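# Move red plate from tray onto taped table area

## Task

Lift the red plate out of the tray and set it down on the table so that no part of it extends beyond the yellow tape outline. Every other plate must finish inside the tray, none resting on or overhanging a tray wall, and the tray must be left where and how it started. Everything must stay in place on its own, without the robot holding it. Finish by releasing the plate and moving the tools away.

## Robot and tools

Robot: two arms, left_arm and right_arm, each ending in a vacuum suction cup instead of fingers. The cup point is the centre of the cup rim; the cup faces along the cup point's own +z axis. About 7 cm behind the rim the tool widens to roughly 8 cm sideways, so keep that body clear of walls and plates. The rim is 29 mm wide and must sit fully on a smooth flat patch to seal; edges, holes or gaps underneath leak.

Frame: one shared scene frame with its origin on the table top midway between the arms. +x points out over the table, +y toward left_arm's side, +z up. The arm names are labels, not image sides. Results print each cup point's position (metres) and orientation quaternion (w,x,y,z), plus linear (m/s) and angular (rad/s) velocity; printed positions can be slightly off, more so at long reach.

The 14-number row (used by every moving call): numbers 1-7 are left_arm dx, dy, dz, rx, ry, rz, suction; numbers 8-14 are the same for right_arm. All values lie in [-1, 1]. The six motion numbers are an offset, not a pose: they describe a target relative to the cup point's pose in the most recent result that showed it (or, before any such result, and for later calls inside one reply, relative to where the arm is when the action begins). They are expressed in the cup point's own axes, so dz moves along the cup's facing direction. Scale: 1.0 equals 0.6 m for dx, dy, dz and 180 degrees for the rotation; rx, ry, rz form a single rotation vector. Because offsets count from the last reported pose, sending zeros pulls an arm back to that pose; it is not a way to hold still after it has moved. To keep an arm steady, send the offset back to where you want it in a reply's first call and zeros in later calls. Suction (7th and 14th numbers) is an absolute setting: 1 means full vacuum (about 55 kPa under ambient), smaller values a fraction of that, and 0.05 or less switches it off. It persists, and a 0 is an active off command, so repeat an arm's current suction value to leave it unchanged.

Tools:
- execute_actions {actions, pictures}. actions holds at most one item. Empty list: just report the state. {"rows": [...], "steps": n}: up to 15 rows, n up to 15 (default 15); each step is 1/30 s, each row is one step, the last row repeats if rows run out; each row is still measured from the same base pose, not from the prior row. {"steps": n} with no rows: a wait of up to 300 steps counted from the previous result, thinking time included. pictures true/false toggles camera images (on by default). A refused call sends nothing.
- move {target, speed}. target is one 14-number row as above. Each cup point travels in a straight line toward its target; both arms finish together, in 0.5 to 10 s, cut off at 10 s. speed is the path's top speed in m/s, 0.002 to 0.5, default 0.25; rotation is capped at twice that in rad/s. Suction values are applied at the start. Paths do not avoid obstacles or the other arm, and the real cup can lag, wander, or overshoot speed, especially with the arm stretched. The result adds a move: line with the ending (done, off_target, moving, held, fault) and any limits (paced = command clipped; held = some steps blocked, after which the arm may jump quickly), plus each cup point's distance from its target.
- wait {seconds}: 0 to 10 s, nothing new sent.
- zoom_image {camera, region}: camera is cam_head_left or cam_head_right (each 504x504); region [x0, y0, x1, y1] in pixels from the top-left, at most 504 by 504.
- finished_scene {scene}: pass the current scene's number; irreversible, and the result reports success. Replying without any tool call ends everything.

Control details: each step the commanded pose is clipped to within 70 mm and 16 degrees of the measured pose, so a distant target may need several actions; afterwards an arm only continues to its last clipped pose. Check the Hand target line. Joints are limited to 3.14 rad/s. If position and orientation conflict, position wins. "pose unreachable" and HELD mean the clearance check altered or blocked commands.

Suction readings: suction_measured shows the vacuum reached; near 0 means no seal. With a good seal it settles up to 0.15 under the command and dips up to 0.04 between pump cycles. part_present turns 1 at 0.50 and back to 0 below 0.45. Under vacuum the cup compresses, so a held object rides up to ~10 mm nearer the tool. Vacuum can lift an object without tool motion. To release: set the object down on its support, then switch suction off, then back away at least 15 mm. If the cup seals to the table, turn suction off to free it.

The simulation keeps running while you think and write, so long replies let things drift; loose objects may occasionally be nudged.

Avoid: dropping or sliding the plate, fast impacts, pressing far past contact, arms colliding with each other, knocking anything off the table (that fails the job), and disturbing the tray or other plates. A torque fault (joint load limits: waist and shoulder 44.5 N m, upper arm roll, elbow, forearm roll 26.7, wrist pitch and roll 17.8) freezes that arm for 10 s. Holding loads heats motors: MOTOR HOT warns from 65 °C, and at 80 °C the arm is braked (OVER-TEMPERATURE FAULT). Torque readings carry offsets and noise and are not the fault criterion.

Each tool is called after "Request:" as name(argument=value, ...) on one line, values as JSON.

## Session

I'll start by looking at the scene.

Request:
execute_actions(actions=[])

Scene clock: 0.00 s of 4900.00 s.
left_arm: end_effector_position=(+0.4448, +0.3354, +0.2726) suction_measured=0.01 part_present=0 end_effector_quat_wxyz=(+0.000, -0.235, +0.972, +0.001) end_effector_velocity=(+0.000, +0.001, +0.000) end_effector_angular_velocity=(-0.003, -0.001, +0.003) | right_arm: end_effector_position=(+0.4285, -0.3564, +0.2709) suction_measured=0.00 part_present=0 end_effector_quat_wxyz=(-0.001, +0.230, +0.973, +0.002) end_effector_velocity=(+0.000, +0.000, +0.001) end_effector_angular_velocity=(+0.000, -0.002, +0.001)
Joint positions: left_arm=[ 0.001 -0.248  0.002  0.923  0.003  1.172  1.834] | right_arm=[-0.    -0.247 -0.003  0.92   0.003  1.169  2.877]
Joint velocities: left_arm=[ 0.001 -0.     0.002  0.    -0.002 -0.001  0.   ] | right_arm=[ 0.    -0.002  0.     0.     0.    -0.001 -0.   ]
Joint torques (N m, as the arm reports them, + toward a larger angle): no reading
Motor temperatures (°C, as the motors report them): left_arm=[33 31 31 35 33 33 36] | right_arm=[34 29 31 35 36 37 34]
Hand target (left_arm): +0.445, +0.335, +0.273; +0.000, -0.235, +0.972, +0.001
Hand target (right_arm): +0.429, -0.356, +0.271; -0.001, +0.230, +0.973, +0.002

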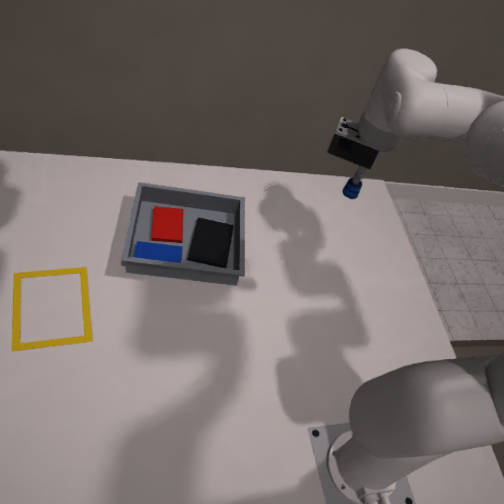

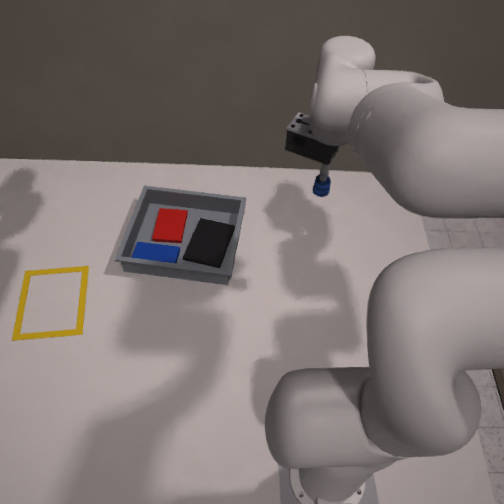

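Request:
zoom_image(camera="cam_head_left", region=[0, 160, 260, 360])

Request:
zoom_image(camera="cam_head_right", region=[0, 160, 260, 360])

Region (0, 160, 260, 360) of cam_head_left's 504x504 image, scaled by 1.938, with more detail than that image has; it fills the top 388 rows of this view, and the rest is white.

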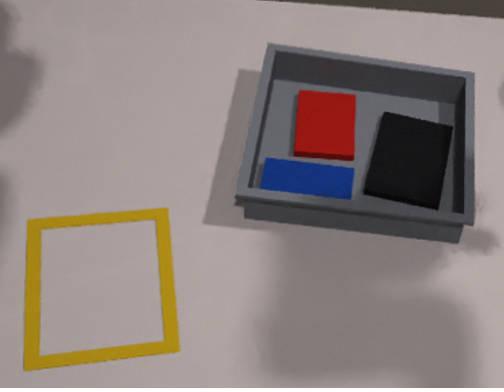

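Region (0, 160, 260, 360) of cam_head_right's 504x504 image, scaled by 1.938, with more detail than that image has; it fills the top 388 rows of this view, and the rest is white.

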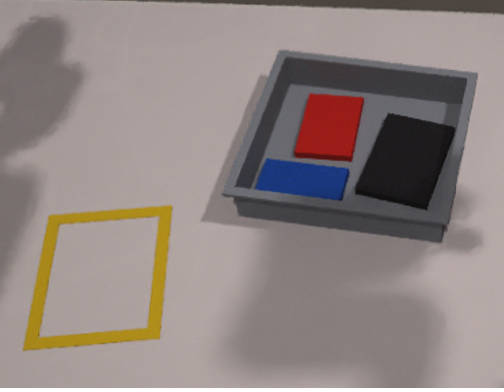

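Request:
move(target=[0.2096, -0.4271, 0.121, 0, 0, 0, 0, 0, 0, 0, 0, 0, 0, 0], speed=0.3)

Scene clock: 51.10 s of 4900.00 s.
left_arm: end_effector_position=(+0.4512, +0.0500, +0.2000) suction_measured=0.01 part_present=0 end_effector_quat_wxyz=(+0.001, -0.235, +0.972, +0.001) end_effector_velocity=(-0.001, -0.003, -0.001) end_effector_angular_velocity=(+0.002, +0.001, -0.004) | right_arm: end_effector_position=(+0.4285, -0.3564, +0.2709) suction_measured=0.00 part_present=0 end_effector_quat_wxyz=(-0.001, +0.230, +0.973, +0.002) end_effector_velocity=(+0.000, +0.000, +0.000) end_effector_angular_velocity=(-0.000, -0.000, +0.001)
Joint positions: left_arm=[-0.28   0.176 -0.33   1.174  0.07   1.008  1.189] | right_arm=[-0.    -0.247 -0.003  0.92   0.003  1.169  2.877]
Joint velocities: left_arm=[-0.005  0.007 -0.003  0.006  0.004  0.002 -0.005] | right_arm=[ 0.001 -0.     0.    -0.    -0.    -0.     0.   ]
Joint torques (N m, as the arm reports them, + toward a larger angle): left_arm=[  0.94 -16.47  -1.69   7.99   0.64  -0.64   0.61] | right_arm=[-1.22 -8.35  0.67 11.97  0.55 -1.57  0.54]
Motor temperatures (°C, as the motors report them): left_arm=[33 31 31 37 33 33 36] | right_arm=[34 29 31 37 36 37 34]
Hand target (left_arm): +0.451, +0.050, +0.200; +0.001, -0.235, +0.972, +0.001
Hand target (right_arm): +0.429, -0.356, +0.271; -0.001, +0.230, +0.973, +0.002
Off the commanded pose (left_arm): 0.001 m, 0 deg.
Off the commanded pose (right_arm): 0.000 m, 0 deg.
After step 90, 46.53 s passed at rest.
move: done

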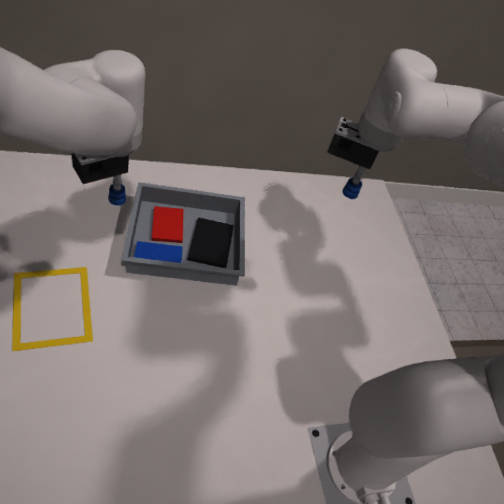

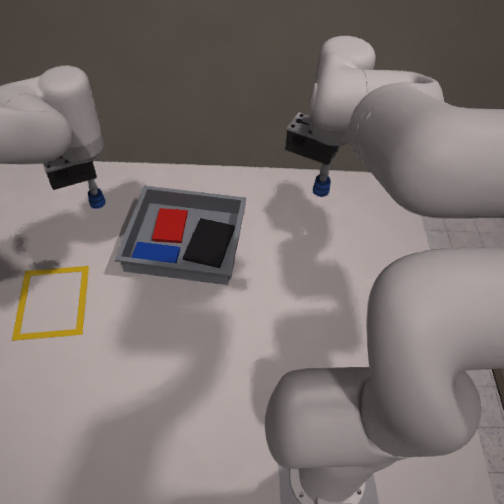

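Request:
zoom_image(camera="cam_head_left", region=[60, 140, 260, 300])

Request:
zoom_image(camera="cam_head_right", region=[40, 140, 260, 300])

Request:
zoom_image(camera="cam_head_left", region=[300, 100, 420, 220])

Request:
zoom_image(camera="cam_head_right", region=[270, 100, 390, 220])

Region (60, 140, 260, 300) of cam_head_left's 504x504 image, scaled by 2.520, with more detail than that image has; it fills the top 403 rows of this view, and the rest is white.

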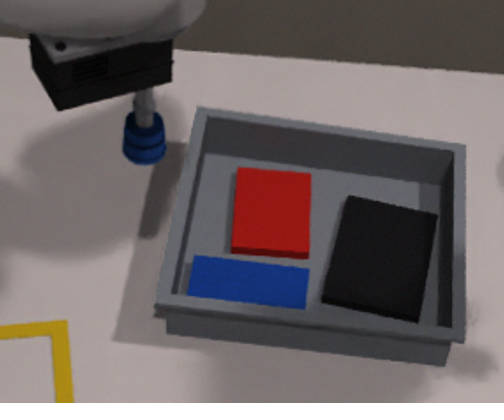

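Region (40, 140, 260, 300) of cam_head_right's 504x504 image, scaled by 2.291, with more detail than that image has; it fills the top 367 rows of this view, and the rest is white.

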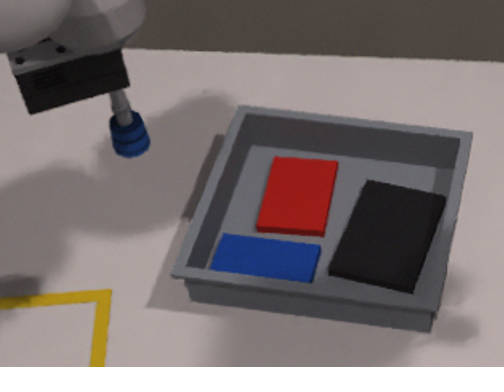

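Region (300, 100, 420, 220) of cam_head_left's 504x504 image, scaled by 4.200, with more detail than that image has.

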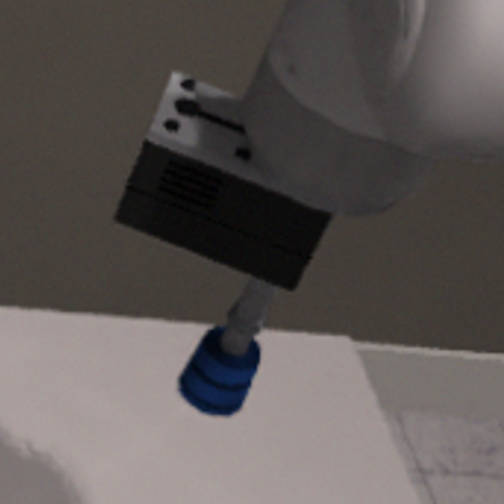

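Region (270, 100, 390, 220) of cam_head_right's 504x504 image, scaled by 4.200, with more detail than that image has.

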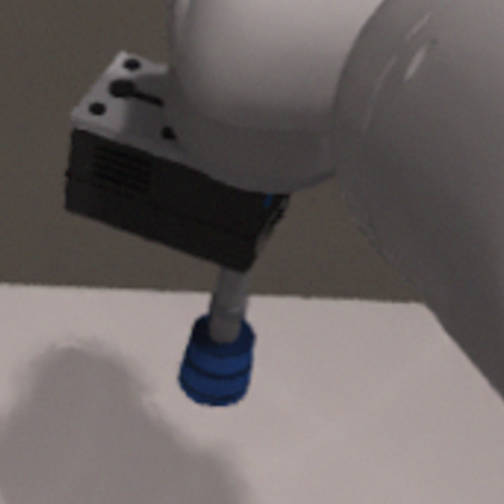

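Request:
move(target=[-0.1225, -0.2315, 0.0833, 0, 0, 0, 0, 0, 0, 0, 0, 0, 0, 0], speed=0.25)

Request:
zoom_image(camera="cam_head_left", region=[100, 130, 260, 290])

Request:
zoom_image(camera="cam_head_right", region=[100, 130, 260, 290])

Scene clock: 111.77 s of 4900.00 s.
left_arm: end_effector_position=(+0.5800, -0.0393, +0.1500) suction_measured=0.01 part_present=0 end_effector_quat_wxyz=(+0.002, -0.235, +0.972, +0.001) end_effector_velocity=(+0.001, -0.001, -0.002) end_effector_angular_velocity=(+0.007, +0.009, +0.001) | right_arm: end_effector_position=(+0.4285, -0.3564, +0.2709) suction_measured=0.00 part_present=0 end_effector_quat_wxyz=(-0.001, +0.230, +0.973, +0.002) end_effector_velocity=(+0.000, -0.000, -0.000) end_effector_angular_velocity=(-0.000, -0.000, -0.000)
Joint positions: left_arm=[-0.404  0.79  -0.287  1.949  0.224  1.187  1.136] | right_arm=[-0.    -0.247 -0.003  0.92   0.003  1.169  2.877]
Joint velocities: left_arm=[-0.005  0.019  0.002  0.03   0.001  0.022  0.001] | right_arm=[ 0.     0.    -0.     0.    -0.001 -0.001  0.   ]
Joint torques (N m, as the arm reports them, + toward a larger angle): left_arm=[  0.75 -26.93  -4.52   7.71   0.78  -0.74   0.62] | right_arm=[-1.47 -8.63  0.83 12.03  0.47 -1.62  0.56]
Motor temperatures (°C, as the motors report them): left_arm=[33 32 31 37 33 33 36] | right_arm=[34 29 31 37 36 37 34]
Hand target (left_arm): +0.580, -0.039, +0.150; +0.002, -0.235, +0.972, +0.002
Hand target (right_arm): +0.429, -0.356, +0.271; -0.001, +0.230, +0.973, +0.002
Off the commanded pose (left_arm): 0.001 m, 0 deg.
Off the commanded pose (right_arm): 0.000 m, 0 deg.
After step 90, 56.40 s passed at rest.
move: done

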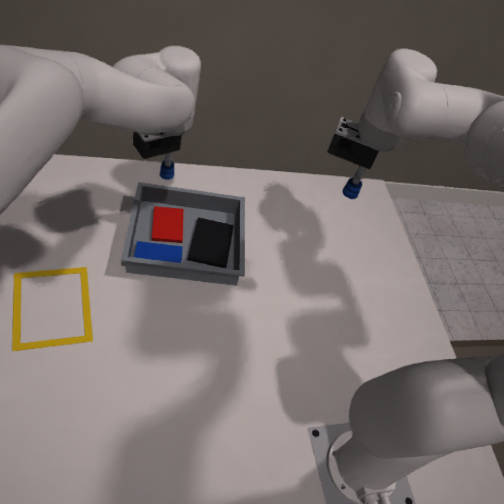

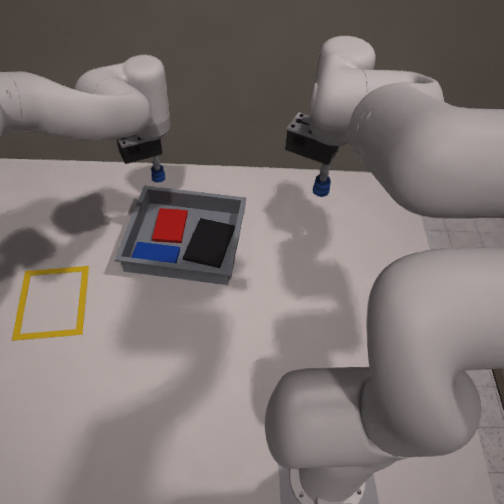

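Region (100, 130, 260, 290) of cam_head_left's 504x504 image, scaled by 3.150, with more detail than that image has.

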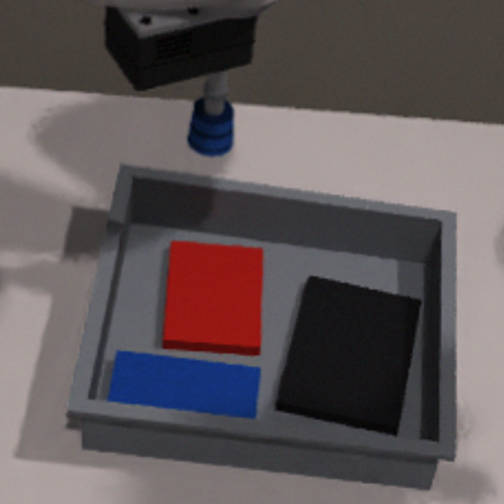

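Region (100, 130, 260, 290) of cam_head_right's 504x504 image, scaled by 3.150, with more detail than that image has.

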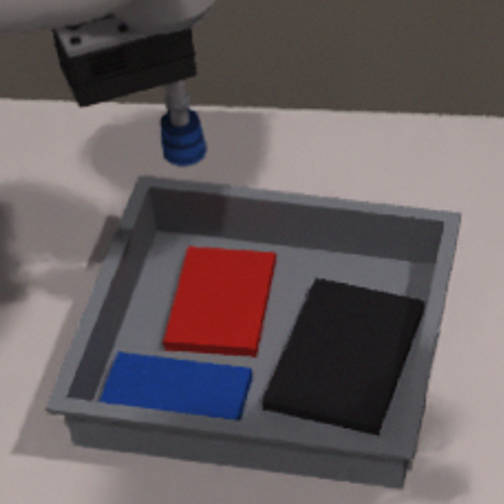

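Request:
move(target=[0.0047, -0.0201, 0.1167, 0, 0, 0, 0, 0, 0, 0, 0, 0, 0, 0], speed=0.15)

Request:
zoom_image(camera="cam_head_left", region=[100, 130, 260, 290])

Request:
zoom_image(camera="cam_head_right", region=[100, 130, 260, 290])

Scene clock: 140.63 s of 4900.00 s.
left_arm: end_effector_position=(+0.5834, -0.0515, +0.0808) suction_measured=0.01 part_present=0 end_effector_quat_wxyz=(+0.003, -0.235, +0.972, +0.001) end_effector_velocity=(-0.001, +0.001, -0.004) end_effector_angular_velocity=(+0.005, +0.005, +0.002) | right_arm: end_effector_position=(+0.4285, -0.3564, +0.2709) suction_measured=0.00 part_present=0 end_effector_quat_wxyz=(-0.001, +0.230, +0.973, +0.002) end_effector_velocity=(-0.000, +0.000, +0.000) end_effector_angular_velocity=(+0.000, -0.001, +0.001)
Joint positions: left_arm=[-0.427  0.91  -0.271  1.955  0.249  1.073  1.115] | right_arm=[-0.    -0.247 -0.003  0.92   0.003  1.169  2.877]
Joint velocities: left_arm=[-0.002  0.006  0.002  0.    -0.     0.001 -0.002] | right_arm=[ 0.    -0.001  0.001  0.     0.     0.    -0.001]
Joint torques (N m, as the arm reports them, + toward a larger angle): left_arm=[  0.96 -26.57  -4.86   8.15   0.57  -0.69   0.7 ] | right_arm=[-1.35 -8.54  0.67 11.69  0.49 -1.36  0.54]
Motor temperatures (°C, as the motors report them): left_arm=[33 32 31 38 33 33 36] | right_arm=[34 29 31 37 36 37 34]
Hand target (left_arm): +0.583, -0.051, +0.080; +0.002, -0.235, +0.972, +0.001
Hand target (right_arm): +0.429, -0.356, +0.271; -0.001, +0.230, +0.973, +0.002
Off the commanded pose (left_arm): 0.001 m, 0 deg.
Off the commanded pose (right_arm): 0.000 m, 0 deg.
After step 90, 24.97 s passed at rest.
move: done

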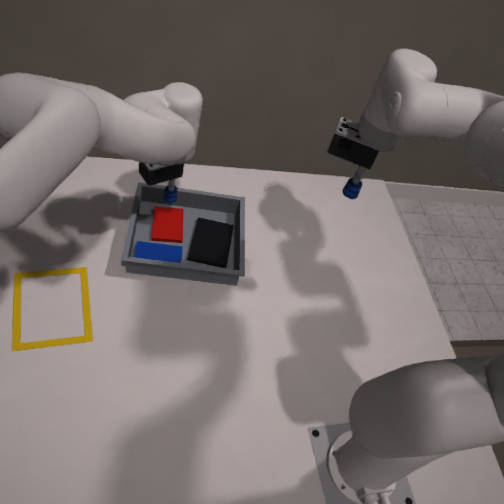

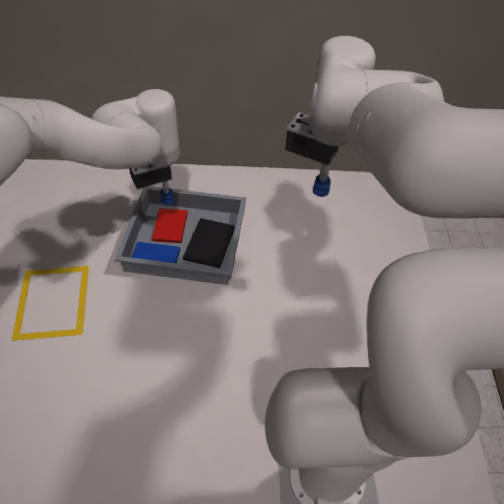

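Region (100, 130, 260, 290) of cam_head_left's 504x504 image, scaled by 3.150, with more detail than that image has.

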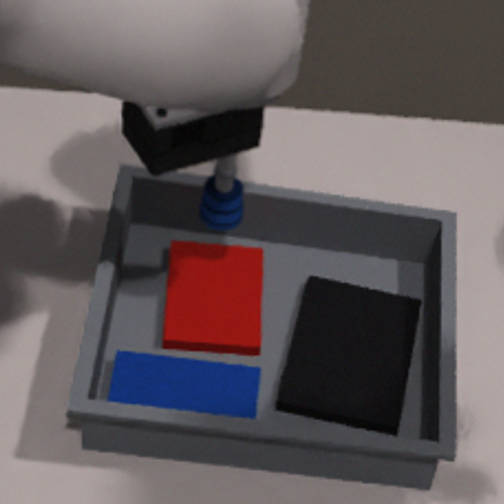

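Region (100, 130, 260, 290) of cam_head_right's 504x504 image, scaled by 3.150, with more detail than that image has.

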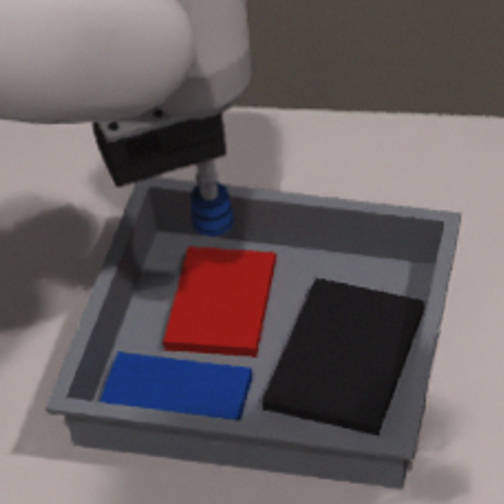

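Request:
move(target=[0.0089, 0.0046, 0.0763, 0, 0, 0, 0, 0, 0, 0, 0, 0, 0, 0], speed=0.1)

Request:
zoom_image(camera="cam_head_left", region=[100, 130, 260, 290])

Request:
zoom_image(camera="cam_head_right", region=[100, 130, 260, 290])

Scene clock: 222.97 s of 4900.00 s.
left_arm: end_effector_position=(+0.5778, -0.0517, +0.0356) suction_measured=0.01 part_present=0 end_effector_quat_wxyz=(+0.003, -0.235, +0.972, +0.000) end_effector_velocity=(+0.001, -0.002, +0.000) end_effector_angular_velocity=(-0.004, -0.004, -0.002) | right_arm: end_effector_position=(+0.4285, -0.3564, +0.2709) suction_measured=0.00 part_present=0 end_effector_quat_wxyz=(-0.001, +0.230, +0.973, +0.002) end_effector_velocity=(-0.000, +0.001, +0.000) end_effector_angular_velocity=(-0.001, +0.001, +0.004)
Joint positions: left_arm=[-0.432  0.96  -0.261  1.907  0.264  0.977  1.098] | right_arm=[-0.    -0.247 -0.003  0.92   0.003  1.169  2.877]
Joint velocities: left_arm=[-0.     0.001 -0.002  0.002  0.002 -0.005  0.   ] | right_arm=[ 0.    -0.     0.003 -0.    -0.     0.001 -0.001]
Joint torques (N m, as the arm reports them, + toward a larger angle): left_arm=[  0.81 -26.51  -5.17   7.36   0.32  -0.67   0.62] | right_arm=[-1.4  -8.47  0.65 11.87  0.39 -1.47  0.52]
Motor temperatures (°C, as the motors report them): left_arm=[33 33 31 38 33 33 36] | right_arm=[34 29 31 38 36 37 34]
Hand target (left_arm): +0.578, -0.052, +0.035; +0.003, -0.235, +0.972, +0.001
Hand target (right_arm): +0.429, -0.356, +0.271; -0.001, +0.230, +0.973, +0.002
Off the commanded pose (left_arm): 0.001 m, 0 deg.
Off the commanded pose (right_arm): 0.000 m, 0 deg.
After step 90, 78.53 s passed at rest.
move: done

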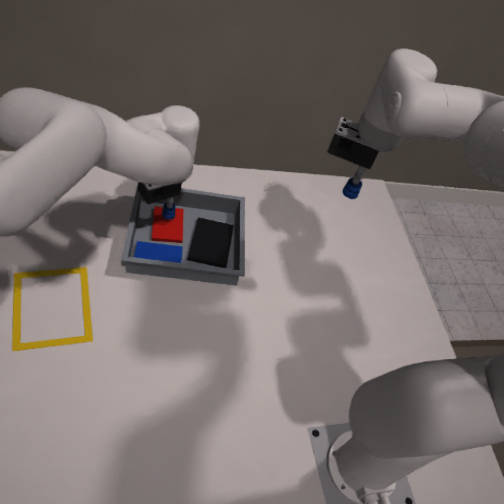

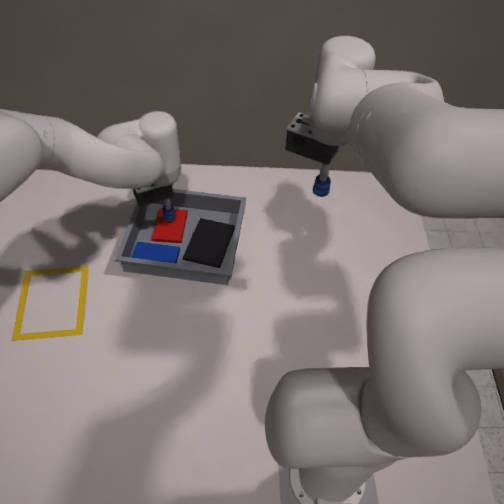

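Region (100, 130, 260, 290) of cam_head_left's 504x504 image, scaled by 3.150, with more detail than that image has.

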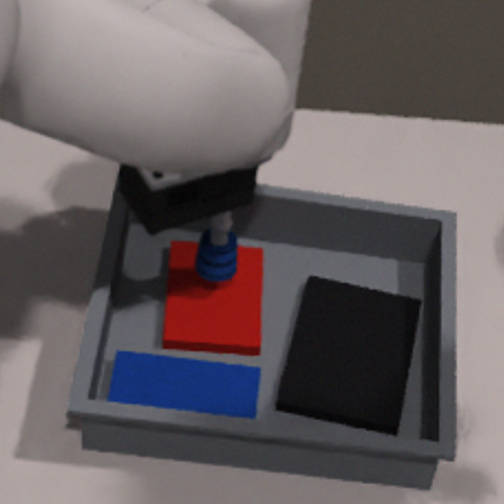

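Region (100, 130, 260, 290) of cam_head_right's 504x504 image, scaled by 3.150, with more detail than that image has.

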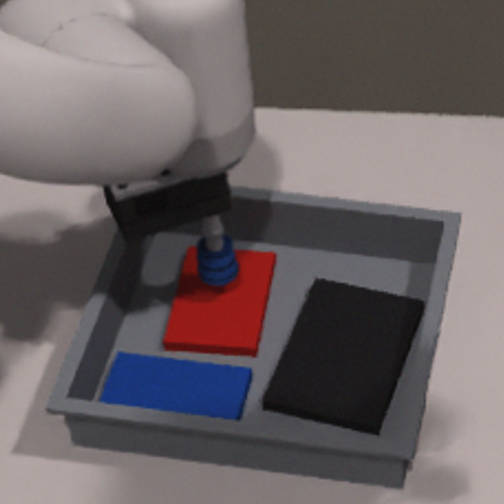

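Request:
zoom_image(camera="cam_head_left", region=[140, 190, 200, 250])

Request:
zoom_image(camera="cam_head_right", region=[140, 190, 200, 250])

Region (140, 190, 200, 250) of cam_head_left's 504x504 image, scaled by 8.400, with more detail than that image has.

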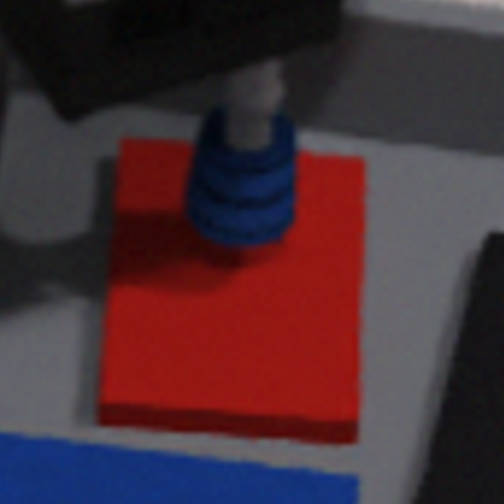

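Region (140, 190, 200, 250) of cam_head_right's 504x504 image, scaled by 8.400, with more detail than that image has.

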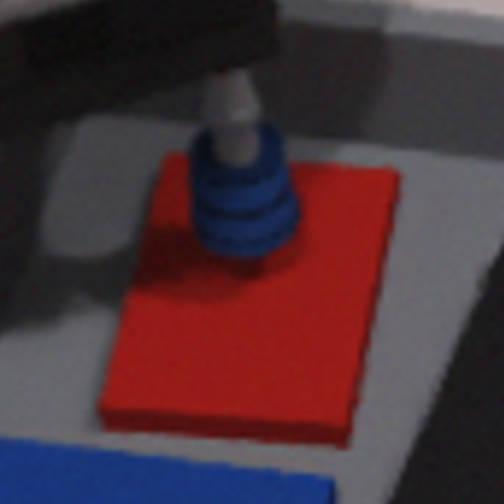

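Request:
move(target=[0.003, 0.0015, 0.0427, 0, 0, 0, 1, 0, 0, 0, 0, 0, 0, 0], speed=0.03)

Scene clock: 248.43 s of 4900.00 s.
left_arm: end_effector_position=(+0.5759, -0.0518, +0.0102) suction_measured=0.48 part_present=0 end_effector_quat_wxyz=(+0.003, -0.235, +0.972, +0.000) end_effector_velocity=(+0.002, -0.001, +0.002) end_effector_angular_velocity=(-0.004, -0.006, +0.001) | right_arm: end_effector_position=(+0.4285, -0.3564, +0.2709) suction_measured=0.00 part_present=0 end_effector_quat_wxyz=(-0.001, +0.230, +0.973, +0.002) end_effector_velocity=(-0.000, +0.000, -0.000) end_effector_angular_velocity=(-0.001, +0.001, +0.001)
Joint positions: left_arm=[-0.436  0.999 -0.253  1.901  0.272  0.932  1.092] | right_arm=[-0.    -0.247 -0.003  0.92   0.003  1.169  2.877]
Joint velocities: left_arm=[-0.    -0.001 -0.     0.003  0.001 -0.003 -0.002] | right_arm=[ 0.001  0.001 -0.    -0.    -0.001  0.001  0.001]
Joint torques (N m, as the arm reports them, + toward a larger angle): left_arm=[  0.16 -27.63  -5.38   7.51   0.35  -0.74   0.5 ] | right_arm=[-0.97 -8.63  0.61 11.93  0.47 -1.49  0.56]
Motor temperatures (°C, as the motors report them): left_arm=[33 33 31 38 33 33 36] | right_arm=[34 29 31 38 36 37 34]
Hand target (left_arm): +0.576, -0.052, +0.010; +0.003, -0.235, +0.972, +0.000
Hand target (right_arm): +0.429, -0.356, +0.271; -0.001, +0.230, +0.973, +0.002
Off the commanded pose (left_arm): 0.000 m, 0 deg.
Off the commanded pose (right_arm): 0.000 m, 0 deg.
After step 90, 21.33 s passed at rest.
move: done

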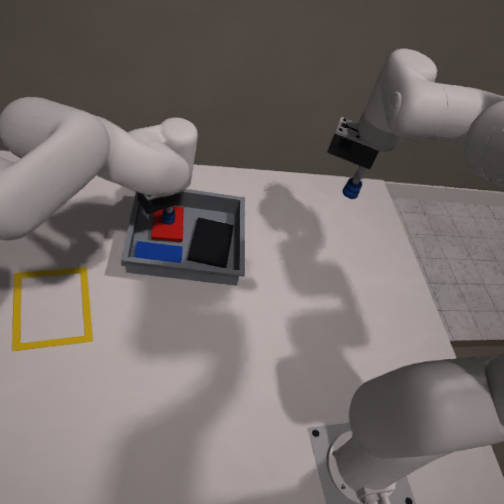

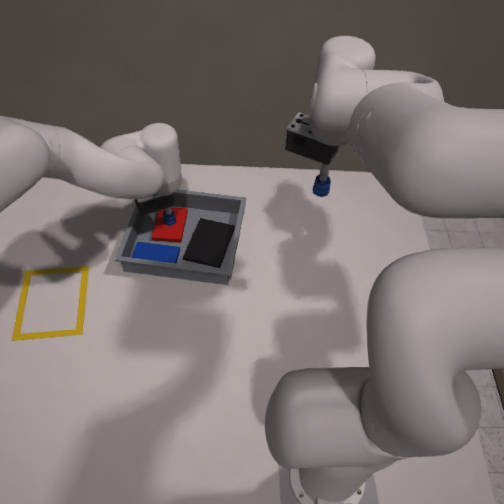

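Suction is building. Let me check the state.

Request:
execute_actions(actions=[])

Request:
zoom_image(camera="cam_head_left", region=[140, 190, 200, 250])

Request:
zoom_image(camera="cam_head_right", region=[140, 190, 200, 250])

Scene clock: 255.50 s of 4900.00 s.
left_arm: end_effector_position=(+0.5758, -0.0518, +0.0100) suction_measured=0.96 part_present=1 end_effector_quat_wxyz=(+0.003, -0.235, +0.972, +0.000) end_effector_velocity=(+0.000, +0.000, -0.000) end_effector_angular_velocity=(+0.000, -0.001, -0.000) | right_arm: end_effector_position=(+0.4285, -0.3564, +0.2709) suction_measured=0.00 part_present=0 end_effector_quat_wxyz=(-0.001, +0.230, +0.973, +0.002) end_effector_velocity=(-0.000, +0.000, -0.000) end_effector_angular_velocity=(+0.000, +0.002, -0.000)
Joint positions: left_arm=[-0.436  0.999 -0.253  1.901  0.272  0.932  1.092] | right_arm=[-0.    -0.247 -0.003  0.92   0.003  1.169  2.877]
Joint velocities: left_arm=[ 0.001  0.001 -0.001 -0.     0.002 -0.001 -0.   ] | right_arm=[0.    0.001 0.    0.    0.    0.001 0.   ]
Joint torques (N m, as the arm reports them, + toward a larger angle): left_arm=[  0.47 -27.1   -5.33   7.66   0.48  -0.7    0.52] | right_arm=[-1.23 -8.39  0.54 11.96  0.43 -1.56  0.52]
Motor temperatures (°C, as the motors report them): left_arm=[33 33 31 38 33 33 36] | right_arm=[34 29 31 38 36 37 34]
Hand target (left_arm): +0.576, -0.052, +0.010; +0.003, -0.235, +0.972, +0.000
Hand target (right_arm): +0.429, -0.356, +0.271; -0.001, +0.230, +0.973, +0.002
Off the commanded pose (left_arm): 0.000 m, 0 deg.
Off the commanded pose (right_arm): 0.000 m, 0 deg.
Steps of this call (steps 1 to 212: nothing new was sent). Readings (end_effector_position | what the end effector reports):
1: left_arm (+0.5759, -0.0519, +0.0102) | right_arm (+0.4285, -0.3564, +0.2709) | left_arm suction_measured=0.53 part_present=1 | right_arm suction_measured=0.00 part_present=0
2: left_arm (+0.5759, -0.0519, +0.0102) | right_arm (+0.4285, -0.3564, +0.2709) | left_arm suction_measured=0.59 part_present=1 | right_arm suction_measured=0.00 part_present=0
4: left_arm (+0.5759, -0.0518, +0.0101) | right_arm (+0.4285, -0.3564, +0.2709) | left_arm suction_measured=0.69 part_present=1 | right_arm suction_measured=0.00 part_present=0
8: left_arm (+0.5758, -0.0518, +0.0100) | right_arm (+0.4285, -0.3564, +0.2709) | left_arm suction_measured=0.81 part_present=1 | right_arm suction_measured=0.00 part_present=0
212: the state above

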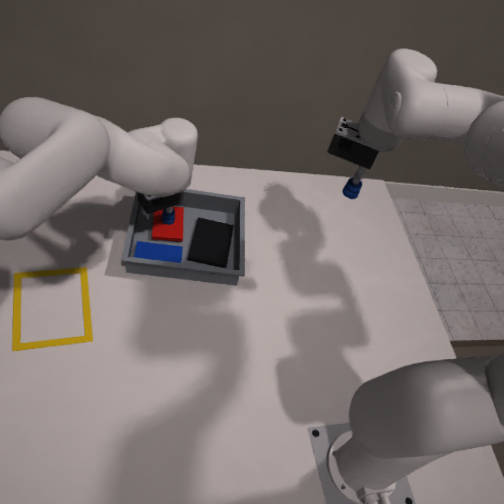

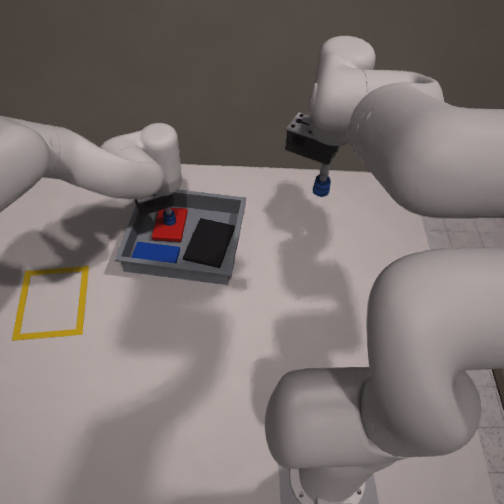

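Region (140, 190, 200, 250) of cam_head_left's 504x504 image, scaled by 8.400, with more detail than that image has.

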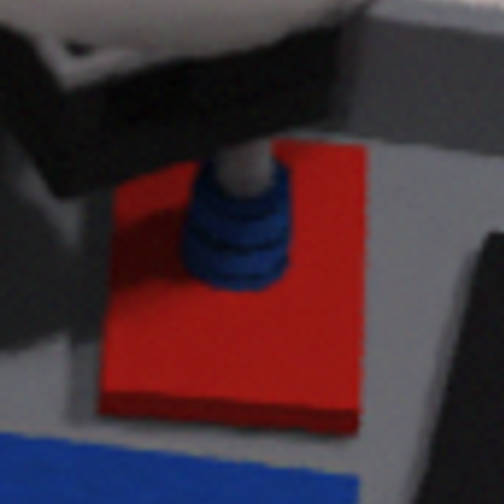

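Region (140, 190, 200, 250) of cam_head_right's 504x504 image, scaled by 8.400, with more detail than that image has.

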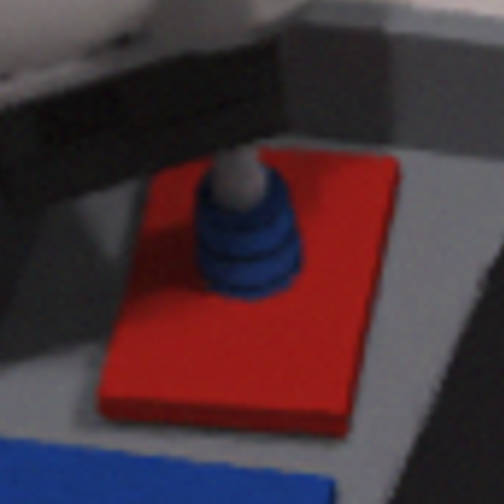

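Request:
zoom_image(camera="cam_head_left", region=[0, 255, 110, 365])

Request:
zoom_image(camera="cam_head_right", region=[0, 250, 110, 360])

Region (0, 255, 110, 365) of cam_head_left's 504x504 image, scaled by 4.582, with more detail than that image has.

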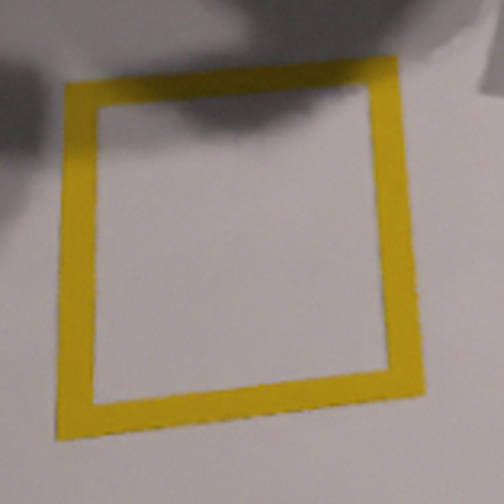

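Region (0, 250, 110, 360) of cam_head_right's 504x504 image, scaled by 4.582, with more detail than that image has.

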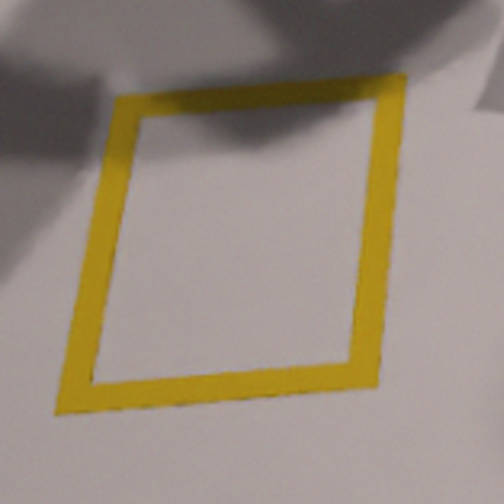

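Request:
move(target=[0, 0, -0.15, 0, 0, 0, 1, 0, 0, 0, 0, 0, 0, 0], speed=0.15)

Request:
move(target=[0.1527, 0.4846, 0.05, 0, 0, -0.0611, 1, 0, 0, 0, 0, 0, 0, 0], speed=0.25)

Request:
zoom_image(camera="cam_head_left", region=[0, 225, 140, 365])

Request:
zoom_image(camera="cam_head_right", region=[0, 220, 140, 360])

Scene clock: 316.50 s of 4900.00 s.
left_arm: end_effector_position=(+0.5753, -0.0513, +0.0991) suction_measured=0.98 part_present=1 end_effector_quat_wxyz=(+0.002, -0.235, +0.972, +0.001) end_effector_velocity=(+0.001, -0.001, +0.005) end_effector_angular_velocity=(-0.004, -0.003, -0.000) | right_arm: end_effector_position=(+0.4285, -0.3564, +0.2709) suction_measured=0.00 part_present=0 end_effector_quat_wxyz=(-0.001, +0.230, +0.973, +0.002) end_effector_velocity=(-0.000, -0.000, -0.000) end_effector_angular_velocity=(-0.000, +0.000, -0.001)
Joint positions: left_arm=[-0.425  0.858 -0.278  1.917  0.242  1.088  1.107] | right_arm=[-0.    -0.247 -0.003  0.92   0.003  1.169  2.877]
Joint velocities: left_arm=[ 0.001 -0.006 -0.002  0.004 -0.002  0.005  0.001] | right_arm=[-0.001  0.     0.001 -0.    -0.     0.     0.   ]
Joint torques (N m, as the arm reports them, + toward a larger angle): left_arm=[  0.05 -26.28  -5.01   8.34   0.59  -0.48   0.66] | right_arm=[-1.22 -8.38  0.6  11.87  0.49 -1.56  0.49]
Motor temperatures (°C, as the motors report them): left_arm=[33 33 31 38 33 33 36] | right_arm=[34 29 31 38 36 37 34]
Hand target (left_arm): +0.576, -0.052, +0.100; +0.003, -0.235, +0.972, +0.000
Hand target (right_arm): +0.429, -0.356, +0.271; -0.001, +0.230, +0.973, +0.002
Off the commanded pose (left_arm): 0.001 m, 0 deg.
Off the commanded pose (right_arm): 0.000 m, 0 deg.
move: done

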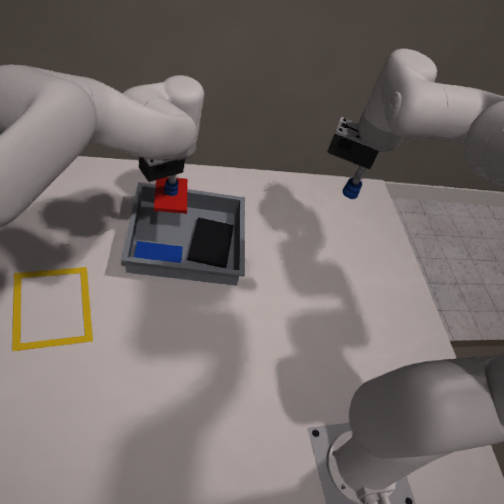

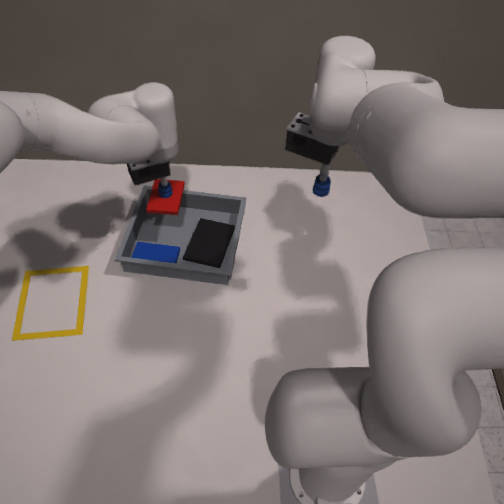

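Scene clock: 318.30 s of 4900.00 s.
left_arm: end_effector_position=(+0.3607, +0.1639, +0.0687) suction_measured=0.99 part_present=1 end_effector_quat_wxyz=(+0.001, -0.327, +0.945, -0.000) end_effector_velocity=(-0.002, +0.002, -0.001) end_effector_angular_velocity=(-0.002, +0.003, +0.001) | right_arm: end_effector_position=(+0.4285, -0.3564, +0.2709) suction_measured=0.00 part_present=0 end_effector_quat_wxyz=(-0.001, +0.230, +0.973, +0.002) end_effector_velocity=(+0.000, +0.000, +0.000) end_effector_angular_velocity=(+0.000, -0.003, +0.001)
Joint positions: left_arm=[-0.193  0.017 -0.296  0.526  0.013  0.508  1.14 ] | right_arm=[-0.    -0.247 -0.003  0.92   0.003  1.169  2.877]
Joint velocities: left_arm=[ 0.001 -0.005  0.001 -0.007 -0.008 -0.002  0.008] | right_arm=[ 0.001 -0.     0.     0.    -0.    -0.002 -0.001]
Joint torques (N m, as the arm reports them, + toward a larger angle): left_arm=[  0.32 -11.18  -0.23   6.05   0.1   -0.49   0.64] | right_arm=[-1.23 -8.65  0.66 11.79  0.39 -1.64  0.6 ]
Motor temperatures (°C, as the motors report them): left_arm=[33 33 31 38 33 33 36] | right_arm=[34 29 31 38 36 37 34]
Hand target (left_arm): +0.360, +0.164, +0.069; +0.001, -0.327, +0.945, -0.000
Hand target (right_arm): +0.429, -0.356, +0.271; -0.001, +0.230, +0.973, +0.002
Off the commanded pose (left_arm): 0.002 m, 0 deg.
Off the commanded pose (right_arm): 0.000 m, 0 deg.
move: done

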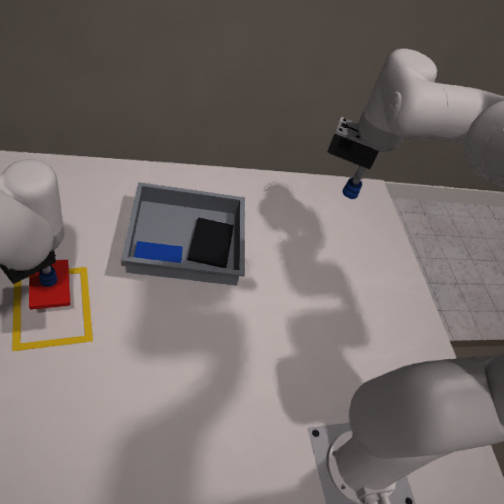

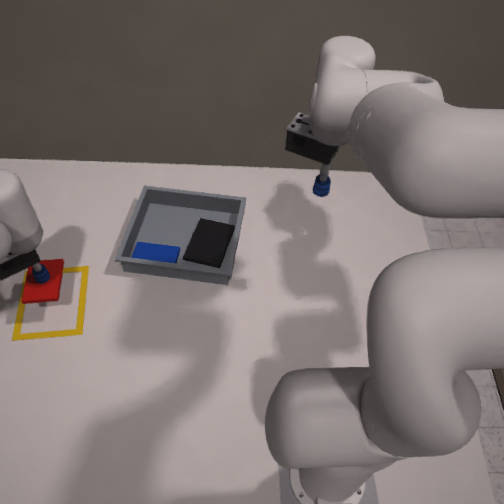

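Region (0, 225, 140, 365) of cam_head_left's 504x504 image, scaled by 3.600, with more detail than that image has.

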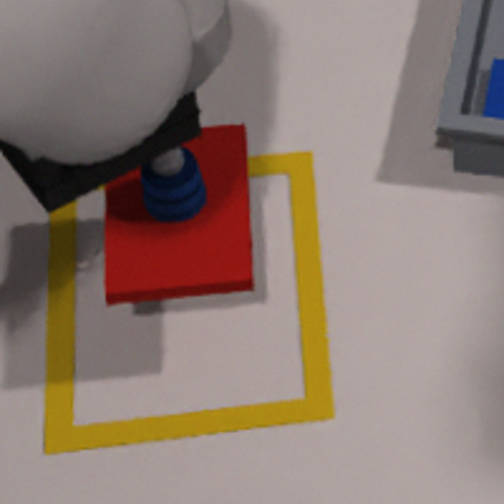

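Region (0, 220, 140, 360) of cam_head_right's 504x504 image, scaled by 3.600, with more detail than that image has.

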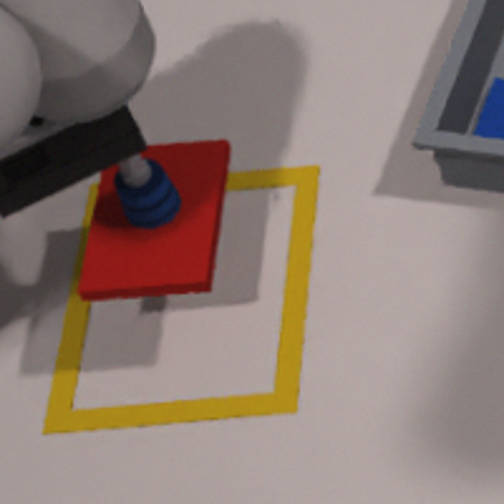

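Request:
move(target=[-0.0094, 0.0011, 0.0945, 0, 0, 0, 1, 0, 0, 0, 0, 0, 0, 0], speed=0.1)

Request:
zoom_image(camera="cam_head_left", region=[0, 255, 110, 365])

Request:
zoom_image(camera="cam_head_right", region=[0, 250, 110, 360])

Scene clock: 372.67 s of 4900.00 s.
left_arm: end_effector_position=(+0.3650, +0.1678, +0.0121) suction_measured=0.98 part_present=1 end_effector_quat_wxyz=(+0.001, -0.326, +0.945, -0.000) end_effector_velocity=(+0.000, -0.001, -0.001) end_effector_angular_velocity=(+0.000, -0.003, +0.003) | right_arm: end_effector_position=(+0.4285, -0.3564, +0.2709) suction_measured=0.00 part_present=0 end_effector_quat_wxyz=(-0.001, +0.230, +0.973, +0.002) end_effector_velocity=(+0.000, -0.001, -0.000) end_effector_angular_velocity=(+0.000, +0.001, -0.001)
Joint positions: left_arm=[-0.202  0.219 -0.243  0.532  0.171  0.321  1.039] | right_arm=[-0.    -0.247 -0.003  0.92   0.003  1.169  2.877]
Joint velocities: left_arm=[-0.006  0.005  0.006  0.001  0.008 -0.007 -0.01 ] | right_arm=[ 0.001  0.001 -0.002 -0.    -0.     0.    -0.001]
Joint torques (N m, as the arm reports them, + toward a larger angle): left_arm=[  0.92 -13.22  -1.15   4.71   0.51  -0.47   0.39] | right_arm=[-1.59 -8.45  0.63 11.87  0.41 -1.51  0.5 ]
Motor temperatures (°C, as the motors report them): left_arm=[33 32 31 37 33 33 36] | right_arm=[34 29 31 38 36 37 34]
Hand target (left_arm): +0.365, +0.168, +0.012; +0.001, -0.327, +0.945, -0.000
Hand target (right_arm): +0.429, -0.356, +0.271; -0.001, +0.230, +0.973, +0.002
Off the commanded pose (left_arm): 0.000 m, 0 deg.
Off the commanded pose (right_arm): 0.000 m, 0 deg.
move: done

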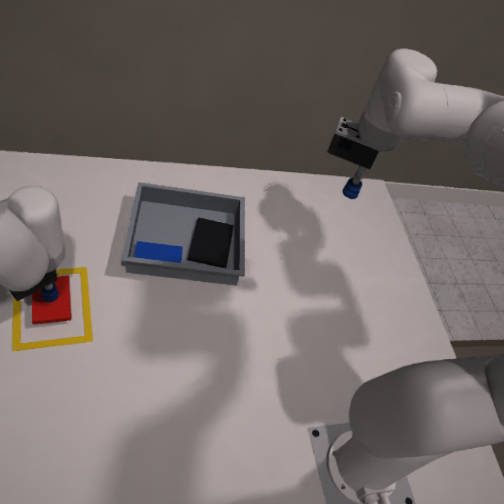

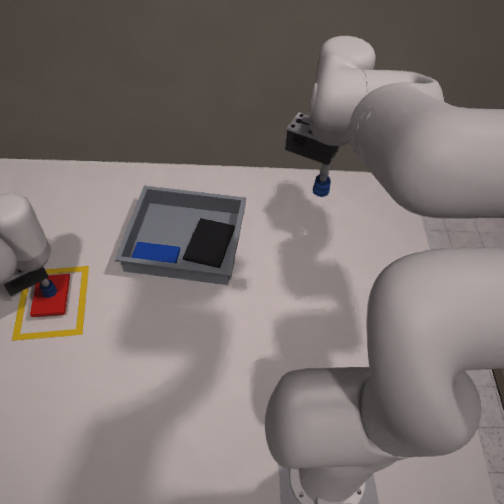

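Region (0, 255, 110, 365) of cam_head_left's 504x504 image, scaled by 4.582, with more detail than that image has.

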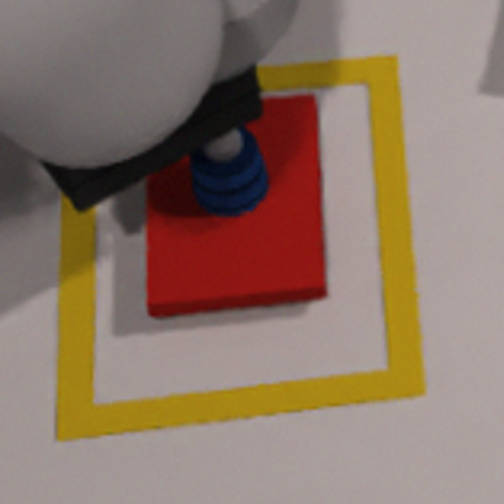

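Region (0, 250, 110, 360) of cam_head_right's 504x504 image, scaled by 4.582, with more detail than that image has.

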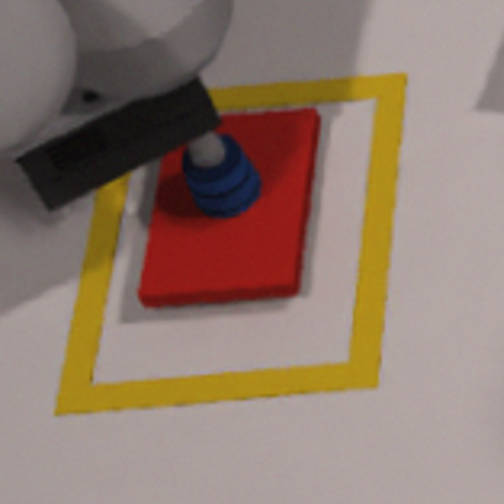

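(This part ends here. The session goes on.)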